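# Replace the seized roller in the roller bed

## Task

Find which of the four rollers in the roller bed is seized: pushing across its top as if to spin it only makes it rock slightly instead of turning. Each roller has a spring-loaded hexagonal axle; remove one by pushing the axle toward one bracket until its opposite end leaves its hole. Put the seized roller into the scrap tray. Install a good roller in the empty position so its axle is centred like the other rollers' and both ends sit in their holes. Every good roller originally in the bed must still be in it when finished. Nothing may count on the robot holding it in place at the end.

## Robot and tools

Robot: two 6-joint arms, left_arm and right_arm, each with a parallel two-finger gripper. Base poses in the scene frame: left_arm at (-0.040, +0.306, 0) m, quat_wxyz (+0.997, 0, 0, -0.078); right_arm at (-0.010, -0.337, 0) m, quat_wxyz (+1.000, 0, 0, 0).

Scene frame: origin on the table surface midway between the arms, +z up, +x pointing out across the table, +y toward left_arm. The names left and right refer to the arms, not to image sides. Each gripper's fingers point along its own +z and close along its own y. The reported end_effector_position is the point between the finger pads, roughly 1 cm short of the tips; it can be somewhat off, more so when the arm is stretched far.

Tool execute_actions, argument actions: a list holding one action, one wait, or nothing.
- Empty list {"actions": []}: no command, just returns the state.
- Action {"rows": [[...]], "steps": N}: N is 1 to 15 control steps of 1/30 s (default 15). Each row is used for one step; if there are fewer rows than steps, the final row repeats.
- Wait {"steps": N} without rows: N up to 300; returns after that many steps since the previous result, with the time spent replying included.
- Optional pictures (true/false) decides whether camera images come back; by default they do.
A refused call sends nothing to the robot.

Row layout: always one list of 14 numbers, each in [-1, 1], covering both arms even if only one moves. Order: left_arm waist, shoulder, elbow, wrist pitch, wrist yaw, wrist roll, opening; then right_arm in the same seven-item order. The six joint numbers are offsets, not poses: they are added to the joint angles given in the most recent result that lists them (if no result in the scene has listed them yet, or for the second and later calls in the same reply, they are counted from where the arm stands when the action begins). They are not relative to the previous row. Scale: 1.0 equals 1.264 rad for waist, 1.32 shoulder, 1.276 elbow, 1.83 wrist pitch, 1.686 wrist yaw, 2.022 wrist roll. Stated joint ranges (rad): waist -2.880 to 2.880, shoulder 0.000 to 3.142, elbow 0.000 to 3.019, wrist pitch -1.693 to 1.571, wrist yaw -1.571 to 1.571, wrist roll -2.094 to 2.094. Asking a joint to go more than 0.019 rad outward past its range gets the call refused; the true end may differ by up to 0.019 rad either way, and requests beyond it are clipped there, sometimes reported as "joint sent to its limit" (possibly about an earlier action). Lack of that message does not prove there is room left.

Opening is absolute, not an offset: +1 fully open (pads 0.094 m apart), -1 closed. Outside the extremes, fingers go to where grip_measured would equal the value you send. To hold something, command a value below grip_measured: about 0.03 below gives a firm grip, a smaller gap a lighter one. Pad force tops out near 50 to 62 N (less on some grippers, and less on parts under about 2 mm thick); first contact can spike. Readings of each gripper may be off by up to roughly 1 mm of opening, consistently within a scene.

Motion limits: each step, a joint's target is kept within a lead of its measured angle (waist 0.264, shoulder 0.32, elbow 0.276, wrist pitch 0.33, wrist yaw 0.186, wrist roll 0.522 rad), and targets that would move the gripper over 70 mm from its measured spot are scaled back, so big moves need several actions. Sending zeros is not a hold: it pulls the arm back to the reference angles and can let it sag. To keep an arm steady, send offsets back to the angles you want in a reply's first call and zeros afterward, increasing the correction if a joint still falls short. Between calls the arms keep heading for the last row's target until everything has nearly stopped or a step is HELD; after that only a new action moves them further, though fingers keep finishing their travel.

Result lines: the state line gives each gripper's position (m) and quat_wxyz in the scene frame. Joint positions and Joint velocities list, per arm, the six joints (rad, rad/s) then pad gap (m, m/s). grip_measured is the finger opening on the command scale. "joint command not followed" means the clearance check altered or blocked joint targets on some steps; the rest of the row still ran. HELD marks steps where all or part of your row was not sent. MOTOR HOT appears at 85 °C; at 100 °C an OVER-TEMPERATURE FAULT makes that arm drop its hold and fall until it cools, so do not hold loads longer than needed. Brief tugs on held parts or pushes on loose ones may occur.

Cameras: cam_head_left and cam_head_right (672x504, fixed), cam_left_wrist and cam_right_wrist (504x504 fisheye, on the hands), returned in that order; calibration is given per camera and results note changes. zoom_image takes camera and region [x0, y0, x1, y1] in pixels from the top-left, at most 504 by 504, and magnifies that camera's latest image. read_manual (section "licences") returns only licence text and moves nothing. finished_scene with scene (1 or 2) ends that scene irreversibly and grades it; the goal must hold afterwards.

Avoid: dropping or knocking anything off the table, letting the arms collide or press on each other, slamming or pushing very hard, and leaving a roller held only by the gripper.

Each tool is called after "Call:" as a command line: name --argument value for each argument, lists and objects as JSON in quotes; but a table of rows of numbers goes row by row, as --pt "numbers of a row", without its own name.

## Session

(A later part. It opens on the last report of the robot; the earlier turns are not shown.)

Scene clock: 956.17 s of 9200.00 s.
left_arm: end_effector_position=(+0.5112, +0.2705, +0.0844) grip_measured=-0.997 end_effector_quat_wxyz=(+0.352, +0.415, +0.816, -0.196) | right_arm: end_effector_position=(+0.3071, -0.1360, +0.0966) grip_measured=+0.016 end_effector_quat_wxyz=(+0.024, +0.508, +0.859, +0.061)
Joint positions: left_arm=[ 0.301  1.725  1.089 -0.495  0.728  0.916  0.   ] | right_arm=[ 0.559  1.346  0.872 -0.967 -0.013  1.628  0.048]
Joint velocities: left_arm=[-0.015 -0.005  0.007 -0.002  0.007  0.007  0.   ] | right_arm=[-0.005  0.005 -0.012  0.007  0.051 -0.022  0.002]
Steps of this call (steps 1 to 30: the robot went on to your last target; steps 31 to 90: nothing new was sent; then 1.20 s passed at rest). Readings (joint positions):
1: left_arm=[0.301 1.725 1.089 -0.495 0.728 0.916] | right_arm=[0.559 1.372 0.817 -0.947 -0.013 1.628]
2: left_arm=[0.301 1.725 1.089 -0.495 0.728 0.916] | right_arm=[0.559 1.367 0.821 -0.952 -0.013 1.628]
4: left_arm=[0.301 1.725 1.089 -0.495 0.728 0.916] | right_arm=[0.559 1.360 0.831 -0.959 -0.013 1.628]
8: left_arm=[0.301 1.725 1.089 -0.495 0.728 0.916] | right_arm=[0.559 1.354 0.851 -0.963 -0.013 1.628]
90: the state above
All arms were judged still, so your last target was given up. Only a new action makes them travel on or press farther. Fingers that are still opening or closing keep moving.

Call:
execute_actions --actions '[{"rows":[[0,0,0.012,0,0,0,-1,0,-0.06,0.04,-0.01,0,0,-0.04],[0,0,0.012,0,0,0,-1,0,-0.08,0.04,-0.02,0,0,-0.04],[0,0,0.012,0,0,0,-1,0,-0.1,0.04,-0.03,0,0,-0.04],[0,0,0.012,0,0,0,-1,0,-0.12,0.04,-0.04,0,0,-0.04],[0,0,0.012,0,0,0,-1,0,-0.14,0.04,-0.05,0,0,-0.04],[0,0,0.012,0,0,0,-1,0,-0.16,0.04,-0.06,0,0,-0.04],[0,0,0.012,0,0,0,-1,0,-0.18,0.04,-0.07,0,0,-0.04],[0,0,0.012,0,0,0,-1,0,-0.2,0.04,-0.08,0,0,-0.04],[0,0,0.012,0,0,0,-1,0,-0.22,0.04,-0.08,0,0,-0.04],[0,0,0.012,0,0,0,-1,0,-0.24,0.04,-0.08,0,0,-0.04],[0,0,0.012,0,0,0,-1,0,-0.265,0.04,-0.08,0,0,-0.04]],"steps":15}]' --pictures false

Call:
execute_actions --actions '[{"steps":20}]' --pictures false

Scene clock: 969.37 s of 9200.00 s.
left_arm: end_effector_position=(+0.5112, +0.2705, +0.0844) grip_measured=-0.997 end_effector_quat_wxyz=(+0.352, +0.415, +0.816, -0.196) | right_arm: end_effector_position=(+0.2710, -0.1586, +0.2053) grip_measured=+0.016 end_effector_quat_wxyz=(+0.070, +0.501, +0.849, +0.150)
Joint positions: left_arm=[ 0.301  1.725  1.089 -0.495  0.728  0.916  0.   ] | right_arm=[ 0.559  0.997  0.872 -1.112 -0.013  1.628  0.048]
Joint velocities: left_arm=[-0.005  0.005 -0.007  0.002  0.007 -0.037  0.001] | right_arm=[-0.005 -0.317 -0.002 -0.042 -0.007  0.037 -0.   ]
Steps of this call (steps 1 to 90: nothing new was sent; then 9.70 s passed at rest; steps 91 to 105: all 15 steps of this action). Readings (joint positions):
91: left_arm=[0.301 1.725 1.089 -0.495 0.728 0.916] | right_arm=[0.559 1.344 0.872 -0.968 -0.013 1.628]
92: left_arm=[0.301 1.725 1.089 -0.495 0.728 0.916] | right_arm=[0.559 1.339 0.872 -0.974 -0.013 1.628]
94: left_arm=[0.301 1.725 1.089 -0.495 0.728 0.916] | right_arm=[0.559 1.315 0.872 -1.000 -0.013 1.628]
98: left_arm=[0.301 1.725 1.089 -0.495 0.728 0.916] | right_arm=[0.559 1.203 0.872 -1.071 -0.013 1.628]
105: the state above

Scene clock: 970.03 s of 9200.00 s.
left_arm: end_effector_position=(+0.5112, +0.2705, +0.0844) grip_measured=-0.997 end_effector_quat_wxyz=(+0.352, +0.415, +0.816, -0.196) | right_arm: end_effector_position=(+0.2715, -0.1583, +0.1979) grip_measured=+0.016 end_effector_quat_wxyz=(+0.064, +0.503, +0.851, +0.138)
Joint positions: left_arm=[ 0.301  1.725  1.089 -0.495  0.728  0.916  0.   ] | right_arm=[ 0.559  1.02   0.872 -1.117 -0.013  1.628  0.048]
Joint velocities: left_arm=[-0.005 -0.005  0.012  0.017 -0.051  0.051  0.001] | right_arm=[ 0.005 -0.015 -0.027 -0.027 -0.022  0.051  0.   ]
Steps of this call (steps 1 to 20: the robot went on to your last target). Readings (joint positions):
1: left_arm=[0.301 1.725 1.089 -0.495 0.728 0.916] | right_arm=[0.559 0.991 0.872 -1.114 -0.013 1.628]
2: left_arm=[0.301 1.725 1.089 -0.495 0.728 0.916] | right_arm=[0.559 0.990 0.872 -1.114 -0.013 1.628]
4: left_arm=[0.301 1.725 1.089 -0.495 0.728 0.916] | right_arm=[0.559 0.999 0.872 -1.116 -0.013 1.628]
8: left_arm=[0.301 1.725 1.089 -0.495 0.728 0.916] | right_arm=[0.559 1.017 0.872 -1.117 -0.013 1.628]
20: the state above

Call:
execute_actions --actions '[{"rows":[[0,0,0.012,0,0,0,-1,0,-0.02,0.09,0,0,0,-0.04],[0,0,0.012,0,0,0,-1,0,-0.02,0.105,0,0,0,-0.04],[0,0,0.012,0,0,0,-1,0,-0.01,0.12,0,0,0,-0.04],[0,0,0.012,0,0,0,-1,0,0,0.135,0,0,0,-0.04],[0,0,0.012,0,0,0,-1,0,0.015,0.15,0,0,0,-0.04],[0,0,0.012,0,0,0,-1,0,0.03,0.165,0,0,0,-0.04],[0,0,0.012,0,0,0,-1,0,0.045,0.18,0,0,0,-0.04],[0,0,0.012,0,0,0,-1,0,0.06,0.195,0,0,0,-0.04],[0,0,0.012,0,0,0,-1,0,0.075,0.21,0,0,0,-0.04],[0,0,0.012,0,0,0,-1,0,0.09,0.225,0,0,0,-0.04],[0,0,0.012,0,0,0,-1,0,0.105,0.24,0,0,0,-0.04],[0,0,0.012,0,0,0,-1,0,0.12,0.255,0,0,0,-0.04],[0,0,0.012,0,0,0,-1,0,0.135,0.27,0,0,0,-0.04],[0,0,0.012,0,0,0,-1,0,0.15,0.285,0,0,0,-0.04],[0,0,0.012,0,0,0,-1,0,0.165,0.3,0,0,0,-0.04]],"steps":15}]' --pictures false

Call:
execute_actions --actions '[{"steps":20}]' --pictures false

Scene clock: 985.77 s of 9200.00 s.
left_arm: end_effector_position=(+0.5112, +0.2705, +0.0844) grip_measured=-0.997 end_effector_quat_wxyz=(+0.352, +0.415, +0.816, -0.196) | right_arm: end_effector_position=(+0.3159, -0.1305, +0.1977) grip_measured=+0.016 end_effector_quat_wxyz=(+0.053, +0.505, +0.854, +0.116)
Joint positions: left_arm=[ 0.301  1.725  1.089 -0.495  0.728  0.916  0.   ] | right_arm=[ 0.559  1.202  1.011 -1.125 -0.013  1.628  0.048]
Joint velocities: left_arm=[-0.015  0.005  0.002 -0.007  0.022 -0.051 -0.   ] | right_arm=[-0.005  0.62   0.418  0.007  0.022 -0.051  0.001]
Steps of this call (steps 1 to 15: the robot went on to your last target; steps 16 to 90: nothing new was sent; then 12.23 s passed at rest; steps 91 to 105: all 15 steps of this action). Readings (joint positions):
91: left_arm=[0.301 1.725 1.089 -0.495 0.728 0.916] | right_arm=[0.559 1.020 0.872 -1.117 -0.013 1.628]
92: left_arm=[0.301 1.725 1.089 -0.495 0.728 0.916] | right_arm=[0.559 1.020 0.872 -1.117 -0.013 1.628]
94: left_arm=[0.301 1.725 1.089 -0.495 0.728 0.916] | right_arm=[0.559 1.022 0.876 -1.120 -0.013 1.628]
98: left_arm=[0.301 1.725 1.089 -0.495 0.728 0.916] | right_arm=[0.559 1.061 0.909 -1.125 -0.013 1.628]
105: the state above

Scene clock: 986.43 s of 9200.00 s.
left_arm: end_effector_position=(+0.5112, +0.2705, +0.0844) grip_measured=-0.997 end_effector_quat_wxyz=(+0.352, +0.415, +0.816, -0.196) | right_arm: end_effector_position=(+0.3399, -0.1155, +0.1992) grip_measured=+0.016 end_effector_quat_wxyz=(+0.051, +0.505, +0.854, +0.113)
Joint positions: left_arm=[ 0.301  1.725  1.089 -0.495  0.728  0.916  0.   ] | right_arm=[ 0.559  1.283  1.084 -1.125 -0.013  1.628  0.048]
Joint velocities: left_arm=[-0.015 -0.005  0.007 -0.002  0.007 -0.007 -0.001] | right_arm=[-0.015 -0.015 -0.002  0.002 -0.037 -0.007 -0.   ]
Steps of this call (steps 1 to 20: the robot went on to your last target). Readings (joint positions):
1: left_arm=[0.301 1.725 1.089 -0.495 0.728 0.916] | right_arm=[0.559 1.222 1.026 -1.125 -0.013 1.628]
2: left_arm=[0.301 1.725 1.089 -0.495 0.728 0.916] | right_arm=[0.559 1.240 1.039 -1.125 -0.013 1.628]
4: left_arm=[0.301 1.725 1.089 -0.495 0.728 0.916] | right_arm=[0.559 1.267 1.060 -1.125 -0.013 1.628]
8: left_arm=[0.301 1.725 1.089 -0.495 0.728 0.916] | right_arm=[0.559 1.283 1.075 -1.125 -0.013 1.628]
20: the state above

Call:
execute_actions --actions '[{"rows":[[0,0,0.012,0,0,0,-1,0,-0.02,0.11,-0.03,0,0,-0.04],[0,0,0.012,0,0,0,-1,0,-0.01,0.12,-0.04,0,0,-0.04],[0,0,0.012,0,0,0,-1,0,0,0.13,-0.05,0,0,-0.04],[0,0,0.012,0,0,0,-1,0,0.01,0.14,-0.06,0,0,-0.04],[0,0,0.012,0,0,0,-1,0,0.02,0.155,-0.07,0,0,-0.04],[0,0,0.012,0,0,0,-1,0,0.03,0.17,-0.08,0,0,-0.04],[0,0,0.012,0,0,0,-1,0,0.04,0.185,-0.09,0,0,-0.04],[0,0,0.012,0,0,0,-1,0,0.05,0.2,-0.1,0,0,-0.04],[0,0,0.012,0,0,0,-1,0,0.06,0.215,-0.11,0,0,-0.04],[0,0,0.012,0,0,0,-1,0,0.07,0.23,-0.12,0,0,-0.04],[0,0,0.012,0,0,0,-1,0,0.08,0.245,-0.13,0,0,-0.04],[0,0,0.012,0,0,0,-1,0,0.09,0.26,-0.14,0,0,-0.04],[0,0,0.012,0,0,0,-1,0,0.1,0.275,-0.15,0,0,-0.04],[0,0,0.012,0,0,0,-1,0,0.11,0.29,-0.16,0,0,-0.04],[0,0,0.012,0,0,0,-1,0,0.12,0.4,-0.17,0,0,-0.04]],"steps":15}]' --pictures false

Call:
execute_actions --actions '[{"steps":20}]' --pictures false

Scene clock: 1001.80 s of 9200.00 s.
left_arm: end_effector_position=(+0.5112, +0.2705, +0.0844) grip_measured=-0.997 end_effector_quat_wxyz=(+0.352, +0.415, +0.816, -0.196) | right_arm: end_effector_position=(+0.3593, -0.1034, +0.2254) grip_measured=+0.016 end_effector_quat_wxyz=(+0.010, +0.509, +0.860, +0.033)
Joint positions: left_arm=[ 0.301  1.725  1.089 -0.495  0.728  0.916  0.   ] | right_arm=[ 0.559  1.443  1.327 -1.388 -0.013  1.628  0.048]
Joint velocities: left_arm=[-0.005 -0.015  0.017  0.007  0.066 -0.007 -0.   ] | right_arm=[-0.015  0.347  0.549 -0.315 -0.007  0.007  0.001]
Steps of this call (steps 1 to 15: the robot went on to your last target; steps 16 to 90: nothing new was sent; then 11.87 s passed at rest; steps 91 to 105: all 15 steps of this action). Readings (joint positions):
91: left_arm=[0.301 1.725 1.089 -0.495 0.728 0.916] | right_arm=[0.559 1.283 1.089 -1.134 -0.013 1.628]
92: left_arm=[0.301 1.725 1.089 -0.495 0.728 0.916] | right_arm=[0.559 1.286 1.096 -1.154 -0.013 1.628]
94: left_arm=[0.301 1.725 1.089 -0.495 0.728 0.916] | right_arm=[0.559 1.294 1.113 -1.198 -0.013 1.628]
98: left_arm=[0.301 1.725 1.089 -0.495 0.728 0.916] | right_arm=[0.559 1.338 1.177 -1.275 -0.013 1.628]
105: the state above

Scene clock: 1002.47 s of 9200.00 s.
left_arm: end_effector_position=(+0.5112, +0.2705, +0.0844) grip_measured=-0.997 end_effector_quat_wxyz=(+0.352, +0.415, +0.816, -0.196) | right_arm: end_effector_position=(+0.3887, -0.0850, +0.2672) grip_measured=+0.016 end_effector_quat_wxyz=(+0.025, +0.508, +0.859, +0.063)
Joint positions: left_arm=[ 0.301  1.725  1.089 -0.495  0.728  0.916  0.   ] | right_arm=[ 0.559  1.484  1.476 -1.429 -0.013  1.628  0.048]
Joint velocities: left_arm=[-0.005  0.005 -0.002  0.012 -0.037  0.11   0.   ] | right_arm=[-0.015 -0.015  0.037 -0.012  0.022  0.066  0.001]
Steps of this call (steps 1 to 20: the robot went on to your last target). Readings (joint positions):
1: left_arm=[0.301 1.725 1.089 -0.495 0.728 0.916] | right_arm=[0.559 1.454 1.345 -1.396 -0.013 1.628]
2: left_arm=[0.301 1.725 1.089 -0.495 0.728 0.916] | right_arm=[0.559 1.464 1.361 -1.402 -0.013 1.628]
4: left_arm=[0.301 1.725 1.089 -0.495 0.728 0.916] | right_arm=[0.559 1.477 1.389 -1.408 -0.013 1.628]
8: left_arm=[0.301 1.725 1.089 -0.495 0.728 0.916] | right_arm=[0.559 1.484 1.424 -1.417 -0.013 1.628]
20: the state above

Call:
execute_actions --actions '[{"rows":[[0,0,0.012,0,0,0,-1,-0.01,-0.02,0.1,0,0,-0.01,-0.04],[0,0,0.012,0,0,0,-1,-0.013,-0.01,0.11,0,0,-0.02,-0.04],[0,0,0.012,0,0,0,-1,-0.016,0,0.12,0,0,-0.03,-0.04],[0,0,0.012,0,0,0,-1,-0.019,0.012,0.135,0,0,-0.04,-0.04],[0,0,0.012,0,0,0,-1,-0.022,0.025,0.15,0,0,-0.05,-0.04],[0,0,0.012,0,0,0,-1,-0.025,0.04,0.165,0,0,-0.06,-0.04],[0,0,0.012,0,0,0,-1,-0.028,0.055,0.18,0,0,-0.07,-0.04],[0,0,0.012,0,0,0,-1,-0.031,0.07,0.2,0,0,-0.08,-0.04],[0,0,0.012,0,0,0,-1,-0.034,0.085,0.22,0,0,-0.09,-0.04],[0,0,0.012,0,0,0,-1,-0.037,0.1,0.24,0,0,-0.1,-0.04],[0,0,0.012,0,0,0,-1,-0.04,0.115,0.26,0,0,-0.11,-0.04],[0,0,0.012,0,0,0,-1,-0.043,0.13,0.28,0,0,-0.12,-0.04],[0,0,0.012,0,0,0,-1,-0.046,0.145,0.3,0,0,-0.13,-0.04],[0,0,0.012,0,0,0,-1,-0.05,0.16,0.32,0,0,-0.13,-0.04],[0,0,0.012,0,0,0,-1,-0.05,0.175,0.4,0,0,-0.13,-0.04]],"steps":15}]' --pictures false

Call:
execute_actions --actions '[{"steps":20}]' --pictures false

Scene clock: 1017.47 s of 9200.00 s.
left_arm: end_effector_position=(+0.5112, +0.2705, +0.0844) grip_measured=-0.997 end_effector_quat_wxyz=(+0.352, +0.415, +0.816, -0.196) | right_arm: end_effector_position=(+0.4827, -0.0557, +0.2732) grip_measured=+0.016 end_effector_quat_wxyz=(+0.046, +0.441, +0.893, +0.080)
Joint positions: left_arm=[ 0.301  1.725  1.089 -0.495  0.728  0.916  0.   ] | right_arm=[ 0.515  1.707  1.755 -1.434 -0.013  1.433  0.048]
Joint velocities: left_arm=[-0.005 -0.005 -0.032 -0.022  0.007 -0.022 -0.001] | right_arm=[-0.112  0.63   0.652 -0.007  0.022 -0.256 -0.001]
Steps of this call (steps 1 to 30: the robot went on to your last target; steps 31 to 90: nothing new was sent; then 11.50 s passed at rest; steps 91 to 105: all 15 steps of this action). Readings (joint positions):
91: left_arm=[0.301 1.725 1.089 -0.495 0.728 0.916] | right_arm=[0.559 1.484 1.477 -1.430 -0.013 1.628]
92: left_arm=[0.301 1.725 1.089 -0.495 0.728 0.916] | right_arm=[0.559 1.484 1.479 -1.430 -0.013 1.624]
94: left_arm=[0.301 1.725 1.089 -0.495 0.728 0.916] | right_arm=[0.557 1.493 1.492 -1.432 -0.013 1.608]
98: left_arm=[0.301 1.725 1.089 -0.495 0.728 0.916] | right_arm=[0.547 1.551 1.570 -1.434 -0.013 1.551]
105: the state above

Scene clock: 1018.13 s of 9200.00 s.
left_arm: end_effector_position=(+0.5112, +0.2705, +0.0844) grip_measured=-0.997 end_effector_quat_wxyz=(+0.352, +0.415, +0.816, -0.196) | right_arm: end_effector_position=(+0.5053, -0.0492, +0.2560) grip_measured=+0.016 end_effector_quat_wxyz=(+0.043, +0.427, +0.900, +0.072)
Joint positions: left_arm=[ 0.301  1.725  1.089 -0.495  0.728  0.916  0.   ] | right_arm=[ 0.506  1.781  1.812 -1.434 -0.013  1.392  0.048]
Joint velocities: left_arm=[-0.015  0.015  0.007 -0.022 -0.022 -0.007 -0.001] | right_arm=[-0.005 -0.005 -0.002 -0.007 -0.066  0.007 -0.001]
Steps of this call (steps 1 to 20: the robot went on to your last target). Readings (joint positions):
1: left_arm=[0.301 1.725 1.089 -0.495 0.728 0.916] | right_arm=[0.511 1.727 1.776 -1.434 -0.013 1.427]
2: left_arm=[0.301 1.725 1.089 -0.495 0.728 0.916] | right_arm=[0.509 1.743 1.793 -1.434 -0.013 1.421]
4: left_arm=[0.301 1.725 1.089 -0.495 0.728 0.916] | right_arm=[0.506 1.766 1.810 -1.434 -0.013 1.411]
8: left_arm=[0.301 1.725 1.089 -0.495 0.728 0.916] | right_arm=[0.506 1.780 1.812 -1.434 -0.013 1.401]
20: the state above

Call:
execute_actions --actions '[{"rows":[[-0.01,0,0.012,0,0,0,-1,0,-0.02,0.1,0,0,0,-0.04],[-0.02,0,0.012,0,0,0,-1,0,-0.01,0.11,0,0,0,-0.04],[-0.03,0,0.012,0,0,0,-1,0,0,0.12,0,0,0,-0.04],[-0.04,0,0.012,0,0,0,-1,0,0.01,0.135,0,0,0,-0.04],[-0.05,0,0.012,0,0,0,-1,0,0.02,0.15,0,0,0,-0.04],[-0.06,0,0.012,0,0,0,-1,0,0.032,0.165,0,0,0,-0.04],[-0.07,0,0.012,0,0,0,-1,0,0.045,0.18,0,0,0,-0.04],[-0.07,0,0.012,0,0,0,-1,0,0.057,0.195,0,0,0,-0.04],[-0.07,0,0.012,0,0,0,-1,0,0.07,0.21,0,0,0,-0.04],[-0.07,0,0.012,0,0,0,-1,0,0.08,0.22,0,0,0,-0.04],[-0.07,0,0.012,0,0,0,-1,0,0.09,0.22,0,0,0,-0.04],[-0.07,0,0.012,0,0,0,-1,0,0.095,0.22,0,0,0,-0.04]],"steps":15}]' --pictures false

Call:
execute_actions --actions '[{"steps":15}]' --pictures false

Scene clock: 1027.43 s of 9200.00 s.
left_arm: end_effector_position=(+0.5049, +0.2163, +0.0844) grip_measured=-0.997 end_effector_quat_wxyz=(+0.341, +0.455, +0.794, -0.214) | right_arm: end_effector_position=(+0.5557, -0.0213, +0.2370) grip_measured=+0.016 end_effector_quat_wxyz=(+0.048, +0.425, +0.900, +0.078)
Joint positions: left_arm=[ 0.202  1.725  1.089 -0.495  0.728  0.916  0.   ] | right_arm=[ 0.506  1.939  1.99  -1.439 -0.013  1.39   0.048]
Joint velocities: left_arm=[ 0.044  0.005 -0.007 -0.007 -0.066  0.081 -0.001] | right_arm=[-0.005  0.239 -0.012 -0.007 -0.037  0.007  0.   ]
Steps of this call (steps 1 to 15: the robot went on to your last target; steps 16 to 90: nothing new was sent; then 5.80 s passed at rest; steps 91 to 105: all 15 steps of this action). Readings (joint positions):
91: left_arm=[0.300 1.725 1.089 -0.495 0.728 0.916] | right_arm=[0.506 1.782 1.812 -1.434 -0.013 1.390]
92: left_arm=[0.299 1.725 1.089 -0.495 0.728 0.916] | right_arm=[0.506 1.783 1.814 -1.435 -0.013 1.390]
94: left_arm=[0.292 1.725 1.089 -0.495 0.728 0.916] | right_arm=[0.506 1.794 1.831 -1.438 -0.013 1.390]
98: left_arm=[0.246 1.725 1.089 -0.495 0.728 0.916] | right_arm=[0.506 1.848 1.909 -1.439 -0.013 1.390]
105: the state above

Scene clock: 1027.93 s of 9200.00 s.
left_arm: end_effector_position=(+0.5051, +0.2176, +0.0844) grip_measured=-0.997 end_effector_quat_wxyz=(+0.342, +0.454, +0.795, -0.213) | right_arm: end_effector_position=(+0.5580, -0.0201, +0.2203) grip_measured=+0.016 end_effector_quat_wxyz=(+0.040, +0.426, +0.901, +0.067)
Joint positions: left_arm=[ 0.204  1.725  1.089 -0.495  0.728  0.916  0.   ] | right_arm=[ 0.506  1.966  1.99  -1.439 -0.013  1.39   0.048]
Joint velocities: left_arm=[-0.005 -0.005 -0.017 -0.002 -0.007 -0.095  0.   ] | right_arm=[ 0.005 -0.005 -0.027 -0.007 -0.037 -0.007  0.   ]
Steps of this call (steps 1 to 15: the robot went on to your last target). Readings (joint positions):
1: left_arm=[0.203 1.725 1.089 -0.495 0.728 0.916] | right_arm=[0.506 1.947 1.990 -1.439 -0.013 1.390]
2: left_arm=[0.204 1.725 1.089 -0.495 0.728 0.916] | right_arm=[0.506 1.953 1.990 -1.439 -0.013 1.390]
4: left_arm=[0.204 1.725 1.089 -0.495 0.728 0.916] | right_arm=[0.506 1.962 1.990 -1.439 -0.013 1.390]
8: left_arm=[0.204 1.725 1.089 -0.495 0.728 0.916] | right_arm=[0.506 1.966 1.990 -1.439 -0.013 1.390]
15: the state above

Call:
execute_actions --actions '[{"rows":[[0,0,0.012,0,0,0,-1,-0.013,-0.03,0.04,0.02,0,-0.01,-0.04],[0,0,0.012,0,0,0,-1,-0.013,-0.024,0.04,0.035,0,-0.02,-0.04],[0,0,0.012,0,0,0,-1,-0.013,-0.018,0.04,0.05,0,-0.03,-0.04],[0,0,0.012,0,0,0,-1,-0.013,-0.012,0.04,0.065,0,-0.03,-0.04],[0,0,0.012,0,0,0,-1,-0.013,-0.006,0.04,0.08,0,-0.03,-0.04],[0,0,0.012,0,0,0,-1,-0.013,0,0.04,0.095,0,-0.03,-0.04],[0,0,0.012,0,0,0,-1,-0.013,0.006,0.04,0.11,0,-0.03,-0.04],[0,0,0.012,0,0,0,-1,-0.013,0.012,0.04,0.125,0,-0.03,-0.04],[0,0,0.012,0,0,0,-1,-0.013,0.018,0.04,0.14,0,-0.03,-0.04],[0,0,0.012,0,0,0,-1,-0.013,0.024,0.04,0.155,0,-0.03,-0.04],[0,0,0.012,0,0,0,-1,-0.013,0.03,0.04,0.17,0,-0.03,-0.04],[0,0,0.012,0,0,0,-1,-0.013,0.036,0.04,0.185,0,-0.03,-0.04],[0,0,0.012,0,0,0,-1,-0.013,0.042,0.04,0.185,0,-0.03,-0.04],[0,0,0.012,0,0,0,-1,-0.013,0.048,0.04,0.185,0,-0.03,-0.04]],"steps":15}]' --pictures false

Call:
execute_actions --actions '[{"steps":15}]'

Scene clock: 1047.03 s of 9200.00 s.
left_arm: end_effector_position=(+0.5051, +0.2176, +0.0844) grip_measured=-0.997 end_effector_quat_wxyz=(+0.342, +0.454, +0.795, -0.213) | right_arm: end_effector_position=(+0.6276, +0.0160, +0.1823) grip_measured=+0.016 end_effector_quat_wxyz=(+0.107, +0.401, +0.897, +0.153)
Joint positions: left_arm=[ 0.204  1.725  1.089 -0.495  0.728  0.916  0.   ] | right_arm=[ 0.503  2.052  1.99  -1.134 -0.013  1.346  0.048]
Joint velocities: left_arm=[-0.005 -0.015  0.022  0.007  0.051 -0.022  0.   ] | right_arm=[-0.005  0.317 -0.002  0.178 -0.022  0.037 -0.002]
Steps of this call (steps 1 to 15: the robot went on to your last target; steps 16 to 90: nothing new was sent; then 15.60 s passed at rest; steps 91 to 105: all 15 steps of this action). Readings (joint positions):
91: left_arm=[0.204 1.725 1.089 -0.495 0.728 0.916] | right_arm=[0.506 1.966 1.990 -1.437 -0.013 1.389]
92: left_arm=[0.204 1.725 1.089 -0.495 0.728 0.916] | right_arm=[0.505 1.966 1.990 -1.431 -0.013 1.386]
94: left_arm=[0.204 1.725 1.089 -0.495 0.728 0.916] | right_arm=[0.505 1.968 1.990 -1.397 -0.013 1.372]
98: left_arm=[0.204 1.725 1.089 -0.495 0.728 0.916] | right_arm=[0.503 1.983 1.990 -1.290 -0.013 1.355]
105: the state above

Scene clock: 1047.53 s of 9200.00 s.
left_arm: end_effector_position=(+0.5051, +0.2176, +0.0844) grip_measured=-0.997 end_effector_quat_wxyz=(+0.342, +0.454, +0.795, -0.213) | right_arm: end_effector_position=(+0.6299, +0.0172, +0.1475) grip_measured=+0.016 end_effector_quat_wxyz=(+0.094, +0.403, +0.901, +0.135)
Joint positions: left_arm=[ 0.204  1.725  1.089 -0.495  0.728  0.916  0.   ] | right_arm=[ 0.503  2.102  1.99  -1.13  -0.013  1.345  0.048]
Joint velocities: left_arm=[-0.015  0.005 -0.002 -0.012 -0.022 -0.022 -0.   ] | right_arm=[-0.005  0.005  0.007 -0.002 -0.007  0.007 -0.   ]
Steps of this call (steps 1 to 15: the robot went on to your last target). Readings (joint positions):
1: left_arm=[0.204 1.725 1.089 -0.495 0.728 0.916] | right_arm=[0.503 2.063 1.990 -1.130 -0.013 1.346]
2: left_arm=[0.204 1.725 1.089 -0.495 0.728 0.916] | right_arm=[0.503 2.072 1.990 -1.130 -0.013 1.346]
4: left_arm=[0.204 1.725 1.089 -0.495 0.728 0.916] | right_arm=[0.503 2.089 1.990 -1.130 -0.013 1.345]
8: left_arm=[0.204 1.725 1.089 -0.495 0.728 0.916] | right_arm=[0.503 2.102 1.990 -1.130 -0.013 1.345]
15: the state above
camera_calibration (this result's frames):
cam_left_wrist: T_world_to_cam=[[-0.875549, -0.482794, 0.017973, 0.546309], [-0.476405, 0.856583, -0.198252, 0.0750633], [0.0803195, -0.182142, -0.979986, 0.209199], [0, 0, 0, 1]] pos_world=[0.497278, 0.23756, 0.210075]
cam_right_wrist: T_world_to_cam=[[-0.702826, -0.634388, -0.321851, 0.49767], [-0.696799, 0.522861, 0.491007, 0.364374], [-0.143205, 0.569357, -0.809521, 0.320916], [0, 0, 0, 1]] pos_world=[0.649627, -0.0575165, 0.241053]

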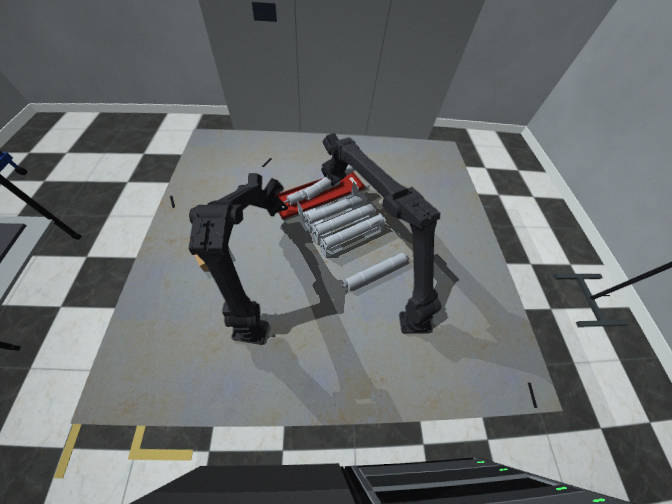

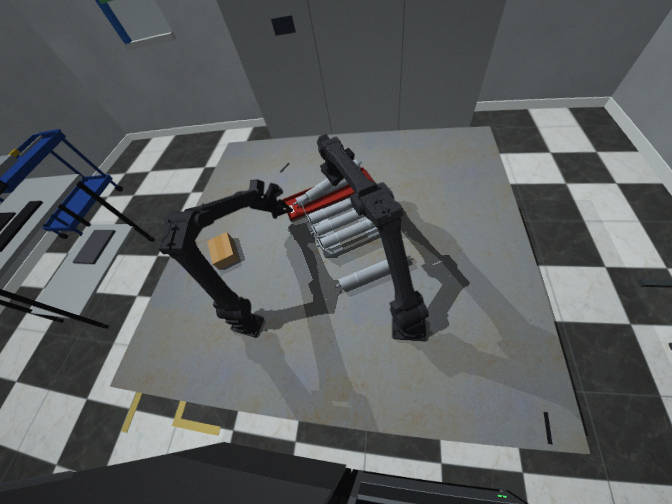

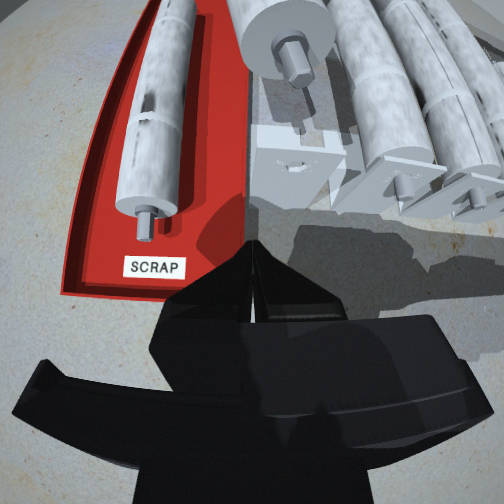

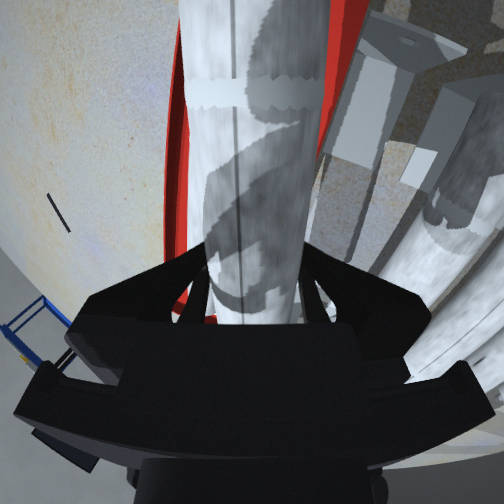

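Call:
execute_actions --actions '[]'

Scene clock: 1075.43 s of 9200.00 s.
left_arm: end_effector_position=(+0.5051, +0.2176, +0.0844) grip_measured=-0.997 end_effector_quat_wxyz=(+0.342, +0.454, +0.795, -0.213) | right_arm: end_effector_position=(+0.6299, +0.0172, +0.1475) grip_measured=+0.016 end_effector_quat_wxyz=(+0.094, +0.403, +0.901, +0.135)
Joint positions: left_arm=[ 0.204  1.725  1.089 -0.495  0.728  0.916  0.   ] | right_arm=[ 0.503  2.102  1.99  -1.13  -0.013  1.345  0.048]
Joint velocities: left_arm=[ 0.005 -0.015  0.012 -0.002 -0.007 -0.022  0.   ] | right_arm=[-0.005  0.005 -0.002  0.007 -0.066  0.037 -0.   ]
Steps of this call (steps 1 to 15: the robot went on to your last target; steps 16 to 90: nothing new was sent; then 24.90 s passed at rest). Readings (joint positions):
1: left_arm=[0.204 1.725 1.089 -0.495 0.728 0.916] | right_arm=[0.503 2.102 1.990 -1.130 -0.013 1.345]
2: left_arm=[0.204 1.725 1.089 -0.495 0.728 0.916] | right_arm=[0.503 2.102 1.990 -1.130 -0.013 1.345]
4: left_arm=[0.204 1.725 1.089 -0.495 0.728 0.916] | right_arm=[0.503 2.102 1.990 -1.130 -0.013 1.345]
8: left_arm=[0.204 1.725 1.089 -0.495 0.728 0.916] | right_arm=[0.503 2.102 1.990 -1.130 -0.013 1.345]
90: the state above
All arms were judged still, so your last target was given up. Only a new action makes them travel on or press farther. Fingers that are still opening or closing keep moving.
camera_calibration (this result's frames):
cam_left_wrist: T_world_to_cam=[[-0.875549, -0.482794, 0.017973, 0.546309], [-0.476405, 0.856583, -0.198252, 0.0750633], [0.0803195, -0.182142, -0.979986, 0.209199], [0, 0, 0, 1]] pos_world=[0.497278, 0.23756, 0.210075]
cam_right_wrist: T_world_to_cam=[[-0.702826, -0.634388, -0.321851, 0.49767], [-0.696799, 0.522861, 0.491007, 0.364374], [-0.143205, 0.569357, -0.809521, 0.320916], [0, 0, 0, 1]] pos_world=[0.649627, -0.0575165, 0.241053]

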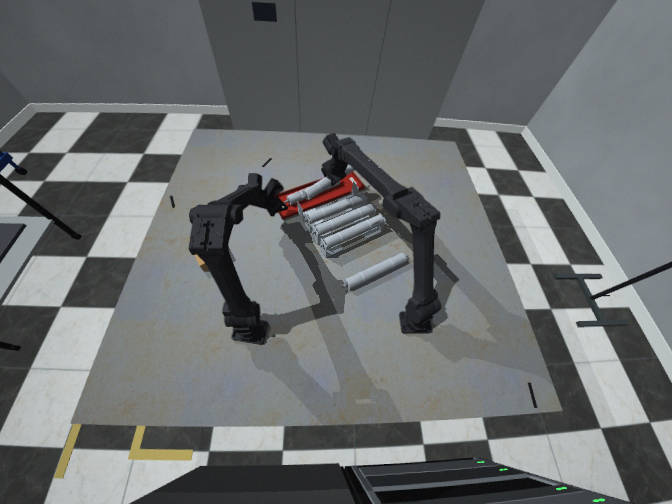

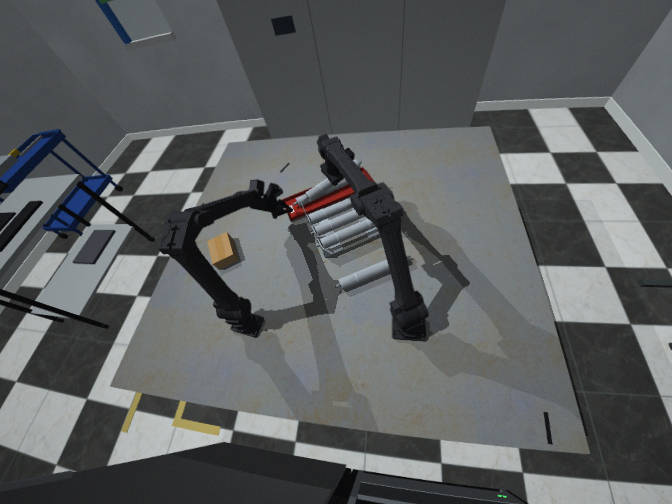

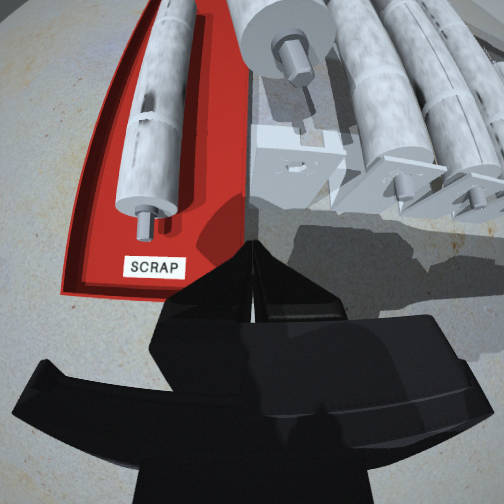

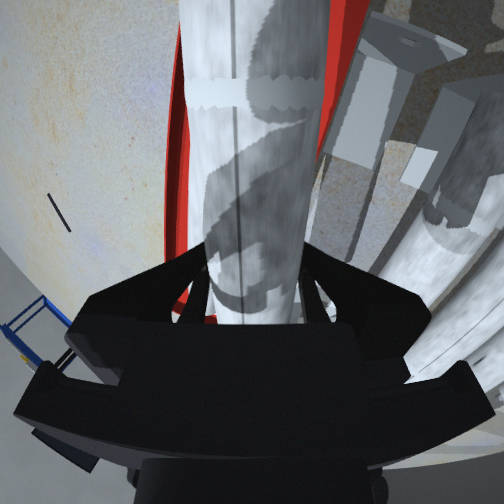

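Call:
execute_actions --actions '[{"rows":[[0,0,0.012,0,0,0,-1,0,-0.03,0.035,0,0,0,-0.04],[0,0,0.012,0,0,0,-1,0,-0.026,0.035,0,0,0,-0.04],[0,0,0.012,0,0,0,-1,0,-0.022,0.035,0,0,0,-0.04],[0,0,0.012,0,0,0,-1,0,-0.018,0.035,0,0,0,-0.04],[0,0,0.012,0,0,0,-1,0,-0.014,0.035,0,0,0,-0.04],[0,0,0.012,0,0,0,-1,0,-0.01,0.035,0,0,0,-0.04],[0,0,0.012,0,0,0,-1,0,-0.006,0.035,0,0,0,-0.04],[0,0,0.012,0,0,0,-1,0,-0.002,0.035,0,0,0,-0.04]],"steps":15}]' --pictures false

Call:
execute_actions --actions '[{"steps":15}]'

Call:
zoom_image --camera "cam_left_wrist" --region '[220,20,440,240]'

Scene clock: 1087.57 s of 9200.00 s.
left_arm: end_effector_position=(+0.5051, +0.2176, +0.0844) grip_measured=-0.997 end_effector_quat_wxyz=(+0.342, +0.454, +0.795, -0.213) | right_arm: end_effector_position=(+0.6296, +0.0171, +0.1157) grip_measured=+0.016 end_effector_quat_wxyz=(+0.080, +0.404, +0.904, +0.116)
Joint positions: left_arm=[ 0.204  1.725  1.089 -0.495  0.728  0.916  0.   ] | right_arm=[ 0.503  2.146  1.99  -1.132 -0.013  1.345  0.048]
Joint velocities: left_arm=[-0.005 -0.015 -0.007 -0.012 -0.066 -0.095 -0.001] | right_arm=[ 0.005  0.103  0.017  0.007  0.051 -0.037 -0.   ]
Steps of this call (steps 1 to 90: nothing new was sent; then 8.63 s passed at rest; steps 91 to 105: all 15 steps of this action). Readings (joint positions):
91: left_arm=[0.204 1.725 1.089 -0.495 0.728 0.916] | right_arm=[0.503 2.102 1.990 -1.130 -0.013 1.345]
92: left_arm=[0.204 1.725 1.089 -0.495 0.728 0.916] | right_arm=[0.503 2.102 1.990 -1.131 -0.013 1.345]
94: left_arm=[0.204 1.725 1.089 -0.495 0.728 0.916] | right_arm=[0.503 2.103 1.990 -1.132 -0.013 1.345]
98: left_arm=[0.204 1.725 1.089 -0.495 0.728 0.916] | right_arm=[0.503 2.114 1.990 -1.132 -0.013 1.345]
105: the state above

Scene clock: 1088.07 s of 9200.00 s.
left_arm: end_effector_position=(+0.5051, +0.2176, +0.0844) grip_measured=-0.997 end_effector_quat_wxyz=(+0.342, +0.454, +0.795, -0.213) | right_arm: end_effector_position=(+0.6295, +0.0170, +0.1108) grip_measured=+0.016 end_effector_quat_wxyz=(+0.078, +0.404, +0.904, +0.114)
Joint positions: left_arm=[ 0.204  1.725  1.089 -0.495  0.728  0.916  0.   ] | right_arm=[ 0.503  2.153  1.99  -1.132 -0.013  1.345  0.048]
Joint velocities: left_arm=[-0.005 -0.015 -0.002 -0.027 -0.007 -0.125 -0.001] | right_arm=[-0.005 -0.015  0.002 -0.017  0.037  0.022 -0.   ]
Steps of this call (steps 1 to 15: the robot went on to your last target). Readings (joint positions):
1: left_arm=[0.204 1.725 1.089 -0.495 0.728 0.916] | right_arm=[0.503 2.149 1.990 -1.132 -0.013 1.345]
2: left_arm=[0.204 1.725 1.089 -0.495 0.728 0.916] | right_arm=[0.503 2.152 1.990 -1.132 -0.013 1.345]
4: left_arm=[0.204 1.725 1.089 -0.495 0.728 0.916] | right_arm=[0.503 2.153 1.990 -1.132 -0.013 1.345]
8: left_arm=[0.204 1.725 1.089 -0.495 0.728 0.916] | right_arm=[0.503 2.153 1.990 -1.132 -0.013 1.345]
15: the state above
All arms were judged still, so your last target was given up. Only a new action makes them travel on or press farther. Fingers that are still opening or closing keep moving.
camera_calibration (this result's frames):
cam_left_wrist: T_world_to_cam=[[-0.875549, -0.482794, 0.017973, 0.546309], [-0.476405, 0.856583, -0.198252, 0.0750633], [0.0803195, -0.182142, -0.979986, 0.209199], [0, 0, 0, 1]] pos_world=[0.497278, 0.23756, 0.210075]
cam_right_wrist: T_world_to_cam=[[-0.716639, -0.641981, -0.272559, 0.488844], [-0.673552, 0.53564, 0.50933, 0.365325], [-0.180987, 0.548588, -0.816269, 0.316208], [0, 0, 0, 1]] pos_world=[0.65362, -0.0553218, 0.205278]

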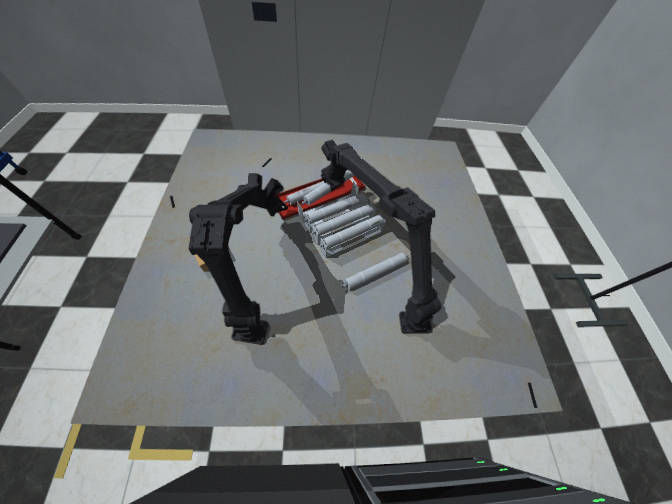

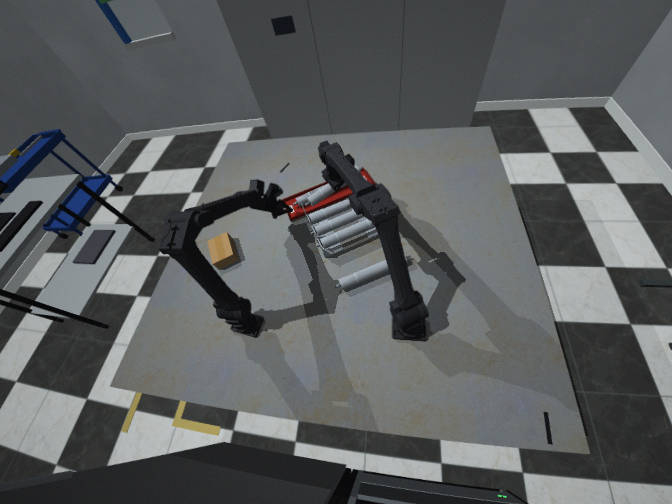

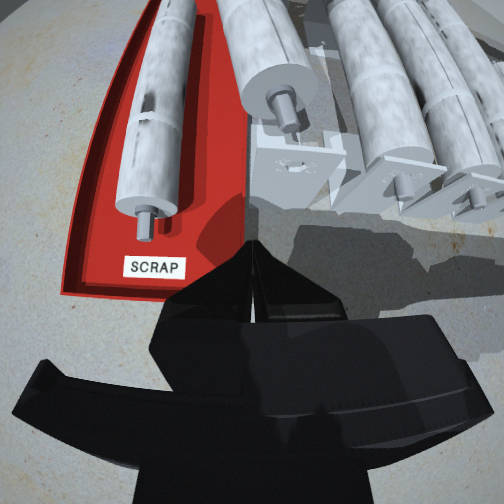

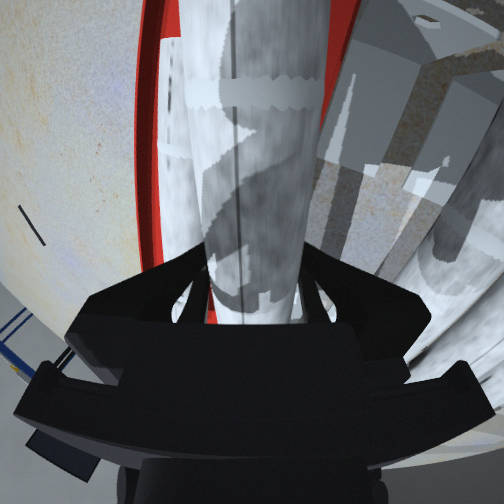

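Region (220, 20, 440, 240) of cam_left_wrist's 504x504 image, scaled by 2.291, with more detail than that image has.

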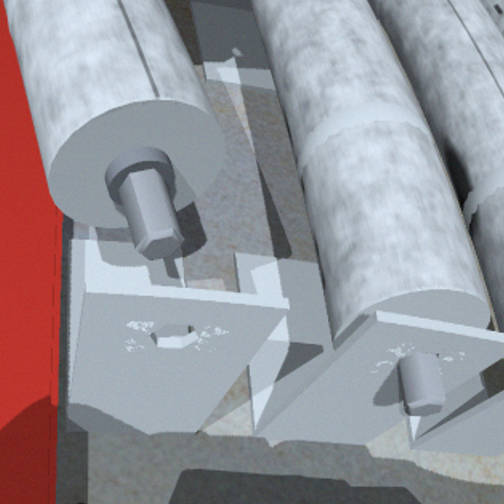

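Call:
execute_actions --actions '[{"rows":[[0,0,0.012,0,0,0,-1,0,-0.036,0.035,0,0,0,-0.04],[0,0,0.012,0,0,0,-1,0,-0.033,0.035,0,0,0,-0.04],[0,0,0.012,0,0,0,-1,0,-0.030,0.035,0,0,0,-0.04],[0,0,0.012,0,0,0,-1,0,-0.027,0.035,0,0,0,-0.04],[0,0,0.012,0,0,0,-1,0,-0.024,0.035,0,0,0,-0.04],[0,0,0.012,0,0,0,-1,0,-0.021,0.035,0,0,0,-0.04],[0,0,0.012,0,0,0,-1,0,-0.018,0.035,0,0,0,-0.04],[0,0,0.012,0,0,0,-1,0,-0.015,0.035,0,0,0,-0.04]],"steps":15}]' --pictures false

Call:
execute_actions --actions '[{"steps":15}]'

Call:
zoom_image --camera "cam_left_wrist" --region '[220,20,440,240]'

Scene clock: 1100.27 s of 9200.00 s.
left_arm: end_effector_position=(+0.5051, +0.2176, +0.0844) grip_measured=-0.997 end_effector_quat_wxyz=(+0.342, +0.454, +0.795, -0.213) | right_arm: end_effector_position=(+0.6290, +0.0167, +0.0960) grip_measured=+0.016 end_effector_quat_wxyz=(+0.072, +0.405, +0.905, +0.105)
Joint positions: left_arm=[ 0.204  1.725  1.089 -0.495  0.728  0.916  0.   ] | right_arm=[ 0.503  2.174  1.99  -1.132 -0.013  1.345  0.048]
Joint velocities: left_arm=[-0.005  0.005  0.007 -0.027  0.007  0.022  0.   ] | right_arm=[-0.005  0.054 -0.012 -0.002 -0.007 -0.007  0.001]
Steps of this call (steps 1 to 90: nothing new was sent; then 8.70 s passed at rest; steps 91 to 105: all 15 steps of this action). Readings (joint positions):
91: left_arm=[0.204 1.725 1.089 -0.495 0.728 0.916] | right_arm=[0.503 2.153 1.990 -1.132 -0.013 1.345]
92: left_arm=[0.204 1.725 1.089 -0.495 0.728 0.916] | right_arm=[0.503 2.153 1.990 -1.132 -0.013 1.345]
94: left_arm=[0.204 1.725 1.089 -0.495 0.728 0.916] | right_arm=[0.503 2.153 1.990 -1.132 -0.013 1.345]
98: left_arm=[0.204 1.725 1.089 -0.495 0.728 0.916] | right_arm=[0.503 2.157 1.990 -1.132 -0.013 1.345]
105: the state above

Scene clock: 1100.77 s of 9200.00 s.
left_arm: end_effector_position=(+0.5051, +0.2176, +0.0844) grip_measured=-0.997 end_effector_quat_wxyz=(+0.342, +0.454, +0.795, -0.213) | right_arm: end_effector_position=(+0.6289, +0.0166, +0.0922) grip_measured=+0.016 end_effector_quat_wxyz=(+0.070, +0.405, +0.906, +0.103)
Joint positions: left_arm=[ 0.204  1.725  1.089 -0.495  0.728  0.916  0.   ] | right_arm=[ 0.503  2.179  1.99  -1.132 -0.013  1.345  0.048]
Joint velocities: left_arm=[-0.005  0.005 -0.017 -0.002 -0.037  0.007 -0.001] | right_arm=[-0.015 -0.005 -0.012 -0.007 -0.022  0.022 -0.   ]
Steps of this call (steps 1 to 15: the robot went on to your last target). Readings (joint positions):
1: left_arm=[0.204 1.725 1.089 -0.495 0.728 0.916] | right_arm=[0.503 2.176 1.990 -1.132 -0.013 1.345]
2: left_arm=[0.204 1.725 1.089 -0.495 0.728 0.916] | right_arm=[0.503 2.178 1.990 -1.132 -0.013 1.345]
4: left_arm=[0.204 1.725 1.089 -0.495 0.728 0.916] | right_arm=[0.503 2.179 1.990 -1.132 -0.013 1.345]
8: left_arm=[0.204 1.725 1.089 -0.495 0.728 0.916] | right_arm=[0.503 2.179 1.990 -1.132 -0.013 1.345]
15: the state above
All arms were judged still, so your last target was given up. Only a new action makes them travel on or press farther. Fingers that are still opening or closing keep moving.
camera_calibration (this result's frames):
cam_left_wrist: T_world_to_cam=[[-0.875549, -0.482794, 0.017973, 0.546309], [-0.476405, 0.856583, -0.198252, 0.0750633], [0.0803195, -0.182142, -0.979986, 0.209199], [0, 0, 0, 1]] pos_world=[0.497278, 0.23756, 0.210075]
cam_right_wrist: T_world_to_cam=[[-0.722641, -0.645281, -0.247796, 0.484591], [-0.661704, 0.542153, 0.517897, 0.366221], [-0.199845, 0.538222, -0.818767, 0.313328], [0, 0, 0, 1]] pos_world=[0.655132, -0.0544904, 0.186957]

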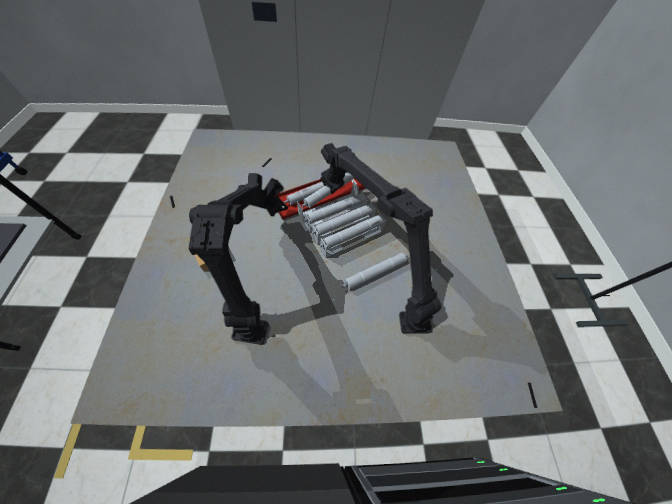

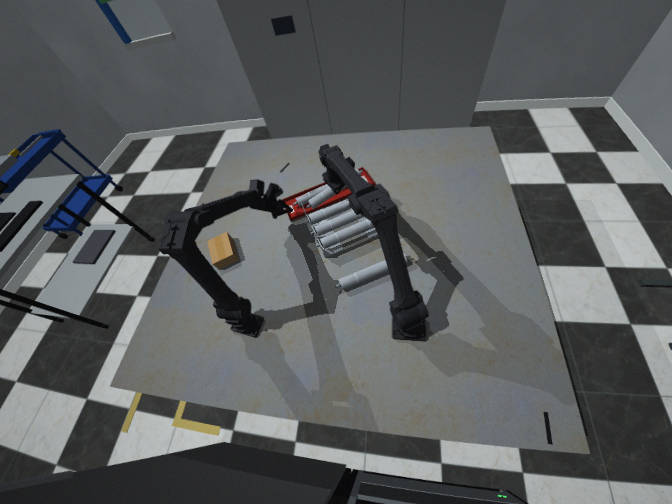

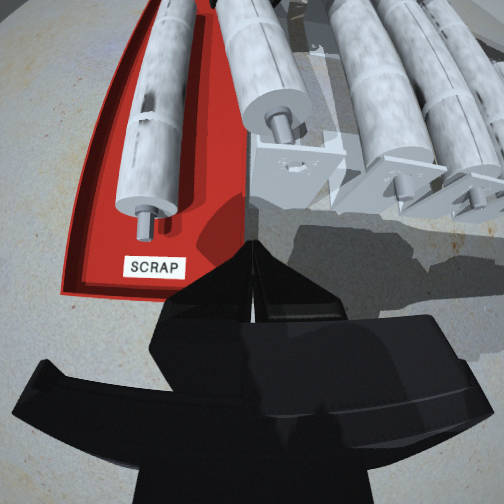

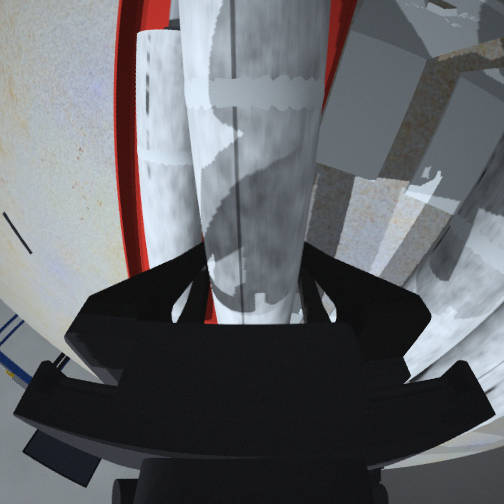

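Region (220, 20, 440, 240) of cam_left_wrist's 504x504 image, scaled by 2.291, with more detail than that image has.

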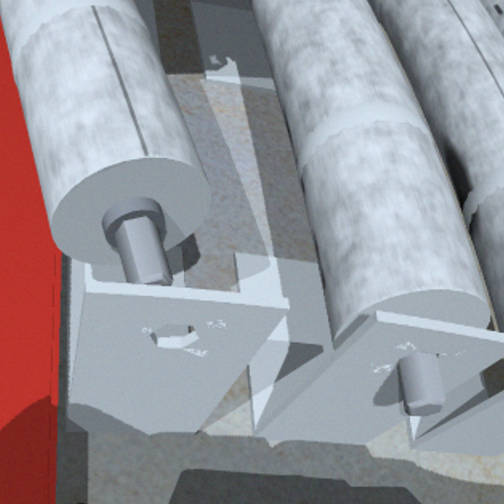

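Call:
execute_actions --actions '[{"rows":[[0,0,0.012,0,0,0,-1,0.008,-0.04,0.035,0,0,-0.008,-0.04],[0,0,0.012,0,0,0,-1,0.012,-0.04,0.035,0,0,-0.012,-0.04],[0,0,0.012,0,0,0,-1,0.016,-0.04,0.035,0,0,-0.015,-0.04],[0,0,0.012,0,0,0,-1,0.02,-0.04,0.035,0,0,-0.015,-0.04]],"steps":15}]'

Call:
zoom_image --camera "cam_left_wrist" --region '[230,80,360,210]'

Scene clock: 1127.90 s of 9200.00 s.
left_arm: end_effector_position=(+0.5051, +0.2176, +0.0844) grip_measured=-0.997 end_effector_quat_wxyz=(+0.342, +0.454, +0.795, -0.213) | right_arm: end_effector_position=(+0.6234, +0.0263, +0.0922) grip_measured=+0.016 end_effector_quat_wxyz=(+0.070, +0.392, +0.912, +0.103)
Joint positions: left_arm=[ 0.204  1.725  1.089 -0.495  0.728  0.916  0.   ] | right_arm=[ 0.518  2.179  1.99  -1.132 -0.013  1.331  0.048]
Joint velocities: left_arm=[ 0.005 -0.015 -0.007  0.007 -0.007 -0.095  0.001] | right_arm=[ 0.024 -0.024  0.002 -0.012 -0.081 -0.066  0.001]
Steps of this call (steps 1 to 90: nothing new was sent; then 23.63 s passed at rest; steps 91 to 105: all 15 steps of this action). Readings (joint positions):
91: left_arm=[0.204 1.725 1.089 -0.495 0.728 0.916] | right_arm=[0.503 2.179 1.990 -1.132 -0.013 1.345]
92: left_arm=[0.204 1.725 1.089 -0.495 0.728 0.916] | right_arm=[0.503 2.179 1.990 -1.132 -0.013 1.344]
94: left_arm=[0.204 1.725 1.089 -0.495 0.728 0.916] | right_arm=[0.503 2.179 1.990 -1.132 -0.013 1.339]
98: left_arm=[0.204 1.725 1.089 -0.495 0.728 0.916] | right_arm=[0.508 2.179 1.990 -1.132 -0.013 1.334]
105: the state above
camera_calibration (this result's frames):
cam_left_wrist: T_world_to_cam=[[-0.875549, -0.482794, 0.017973, 0.546309], [-0.476405, 0.856583, -0.198252, 0.0750633], [0.0803195, -0.182142, -0.979986, 0.209199], [0, 0, 0, 1]] pos_world=[0.497278, 0.23756, 0.210075]
cam_right_wrist: T_world_to_cam=[[-0.70294, -0.666921, -0.247166, 0.475137], [-0.678315, 0.524087, 0.514996, 0.368442], [-0.213925, 0.529668, -0.820785, 0.3162], [0, 0, 0, 1]] pos_world=[0.651556, -0.0436973, 0.187224]

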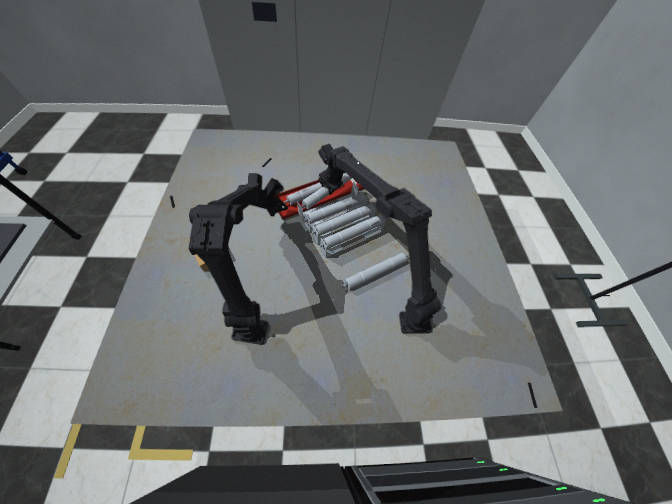

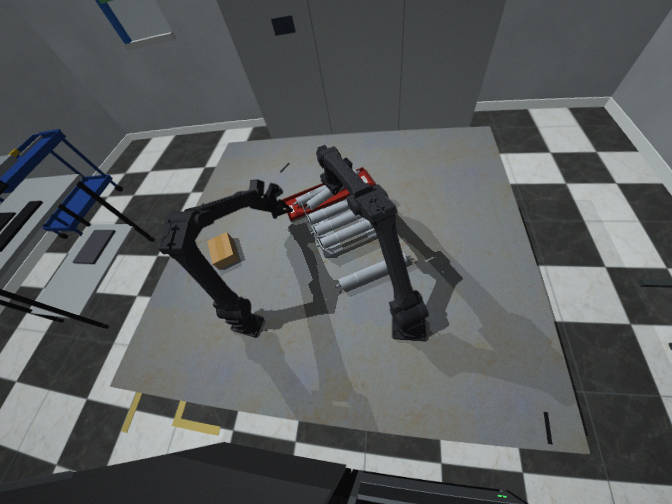

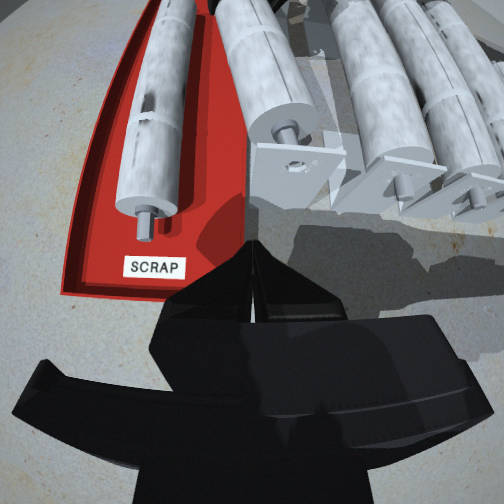

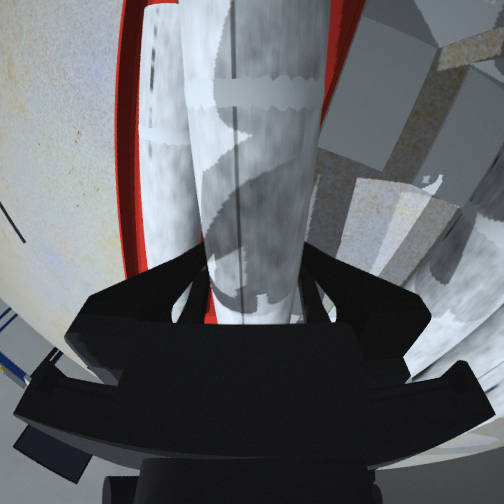

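Region (230, 80, 360, 210) of cam_left_wrist's 504x504 image, scaled by 3.877, with more detail than that image has.

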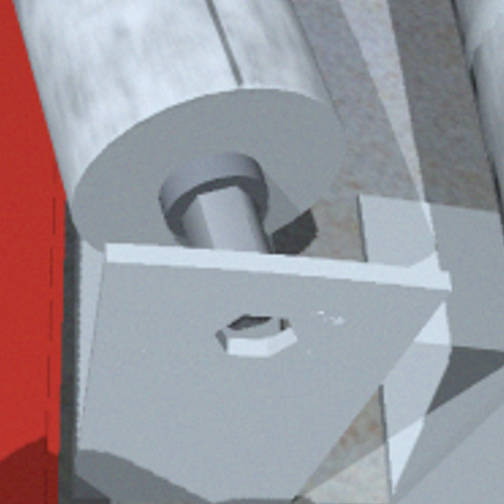

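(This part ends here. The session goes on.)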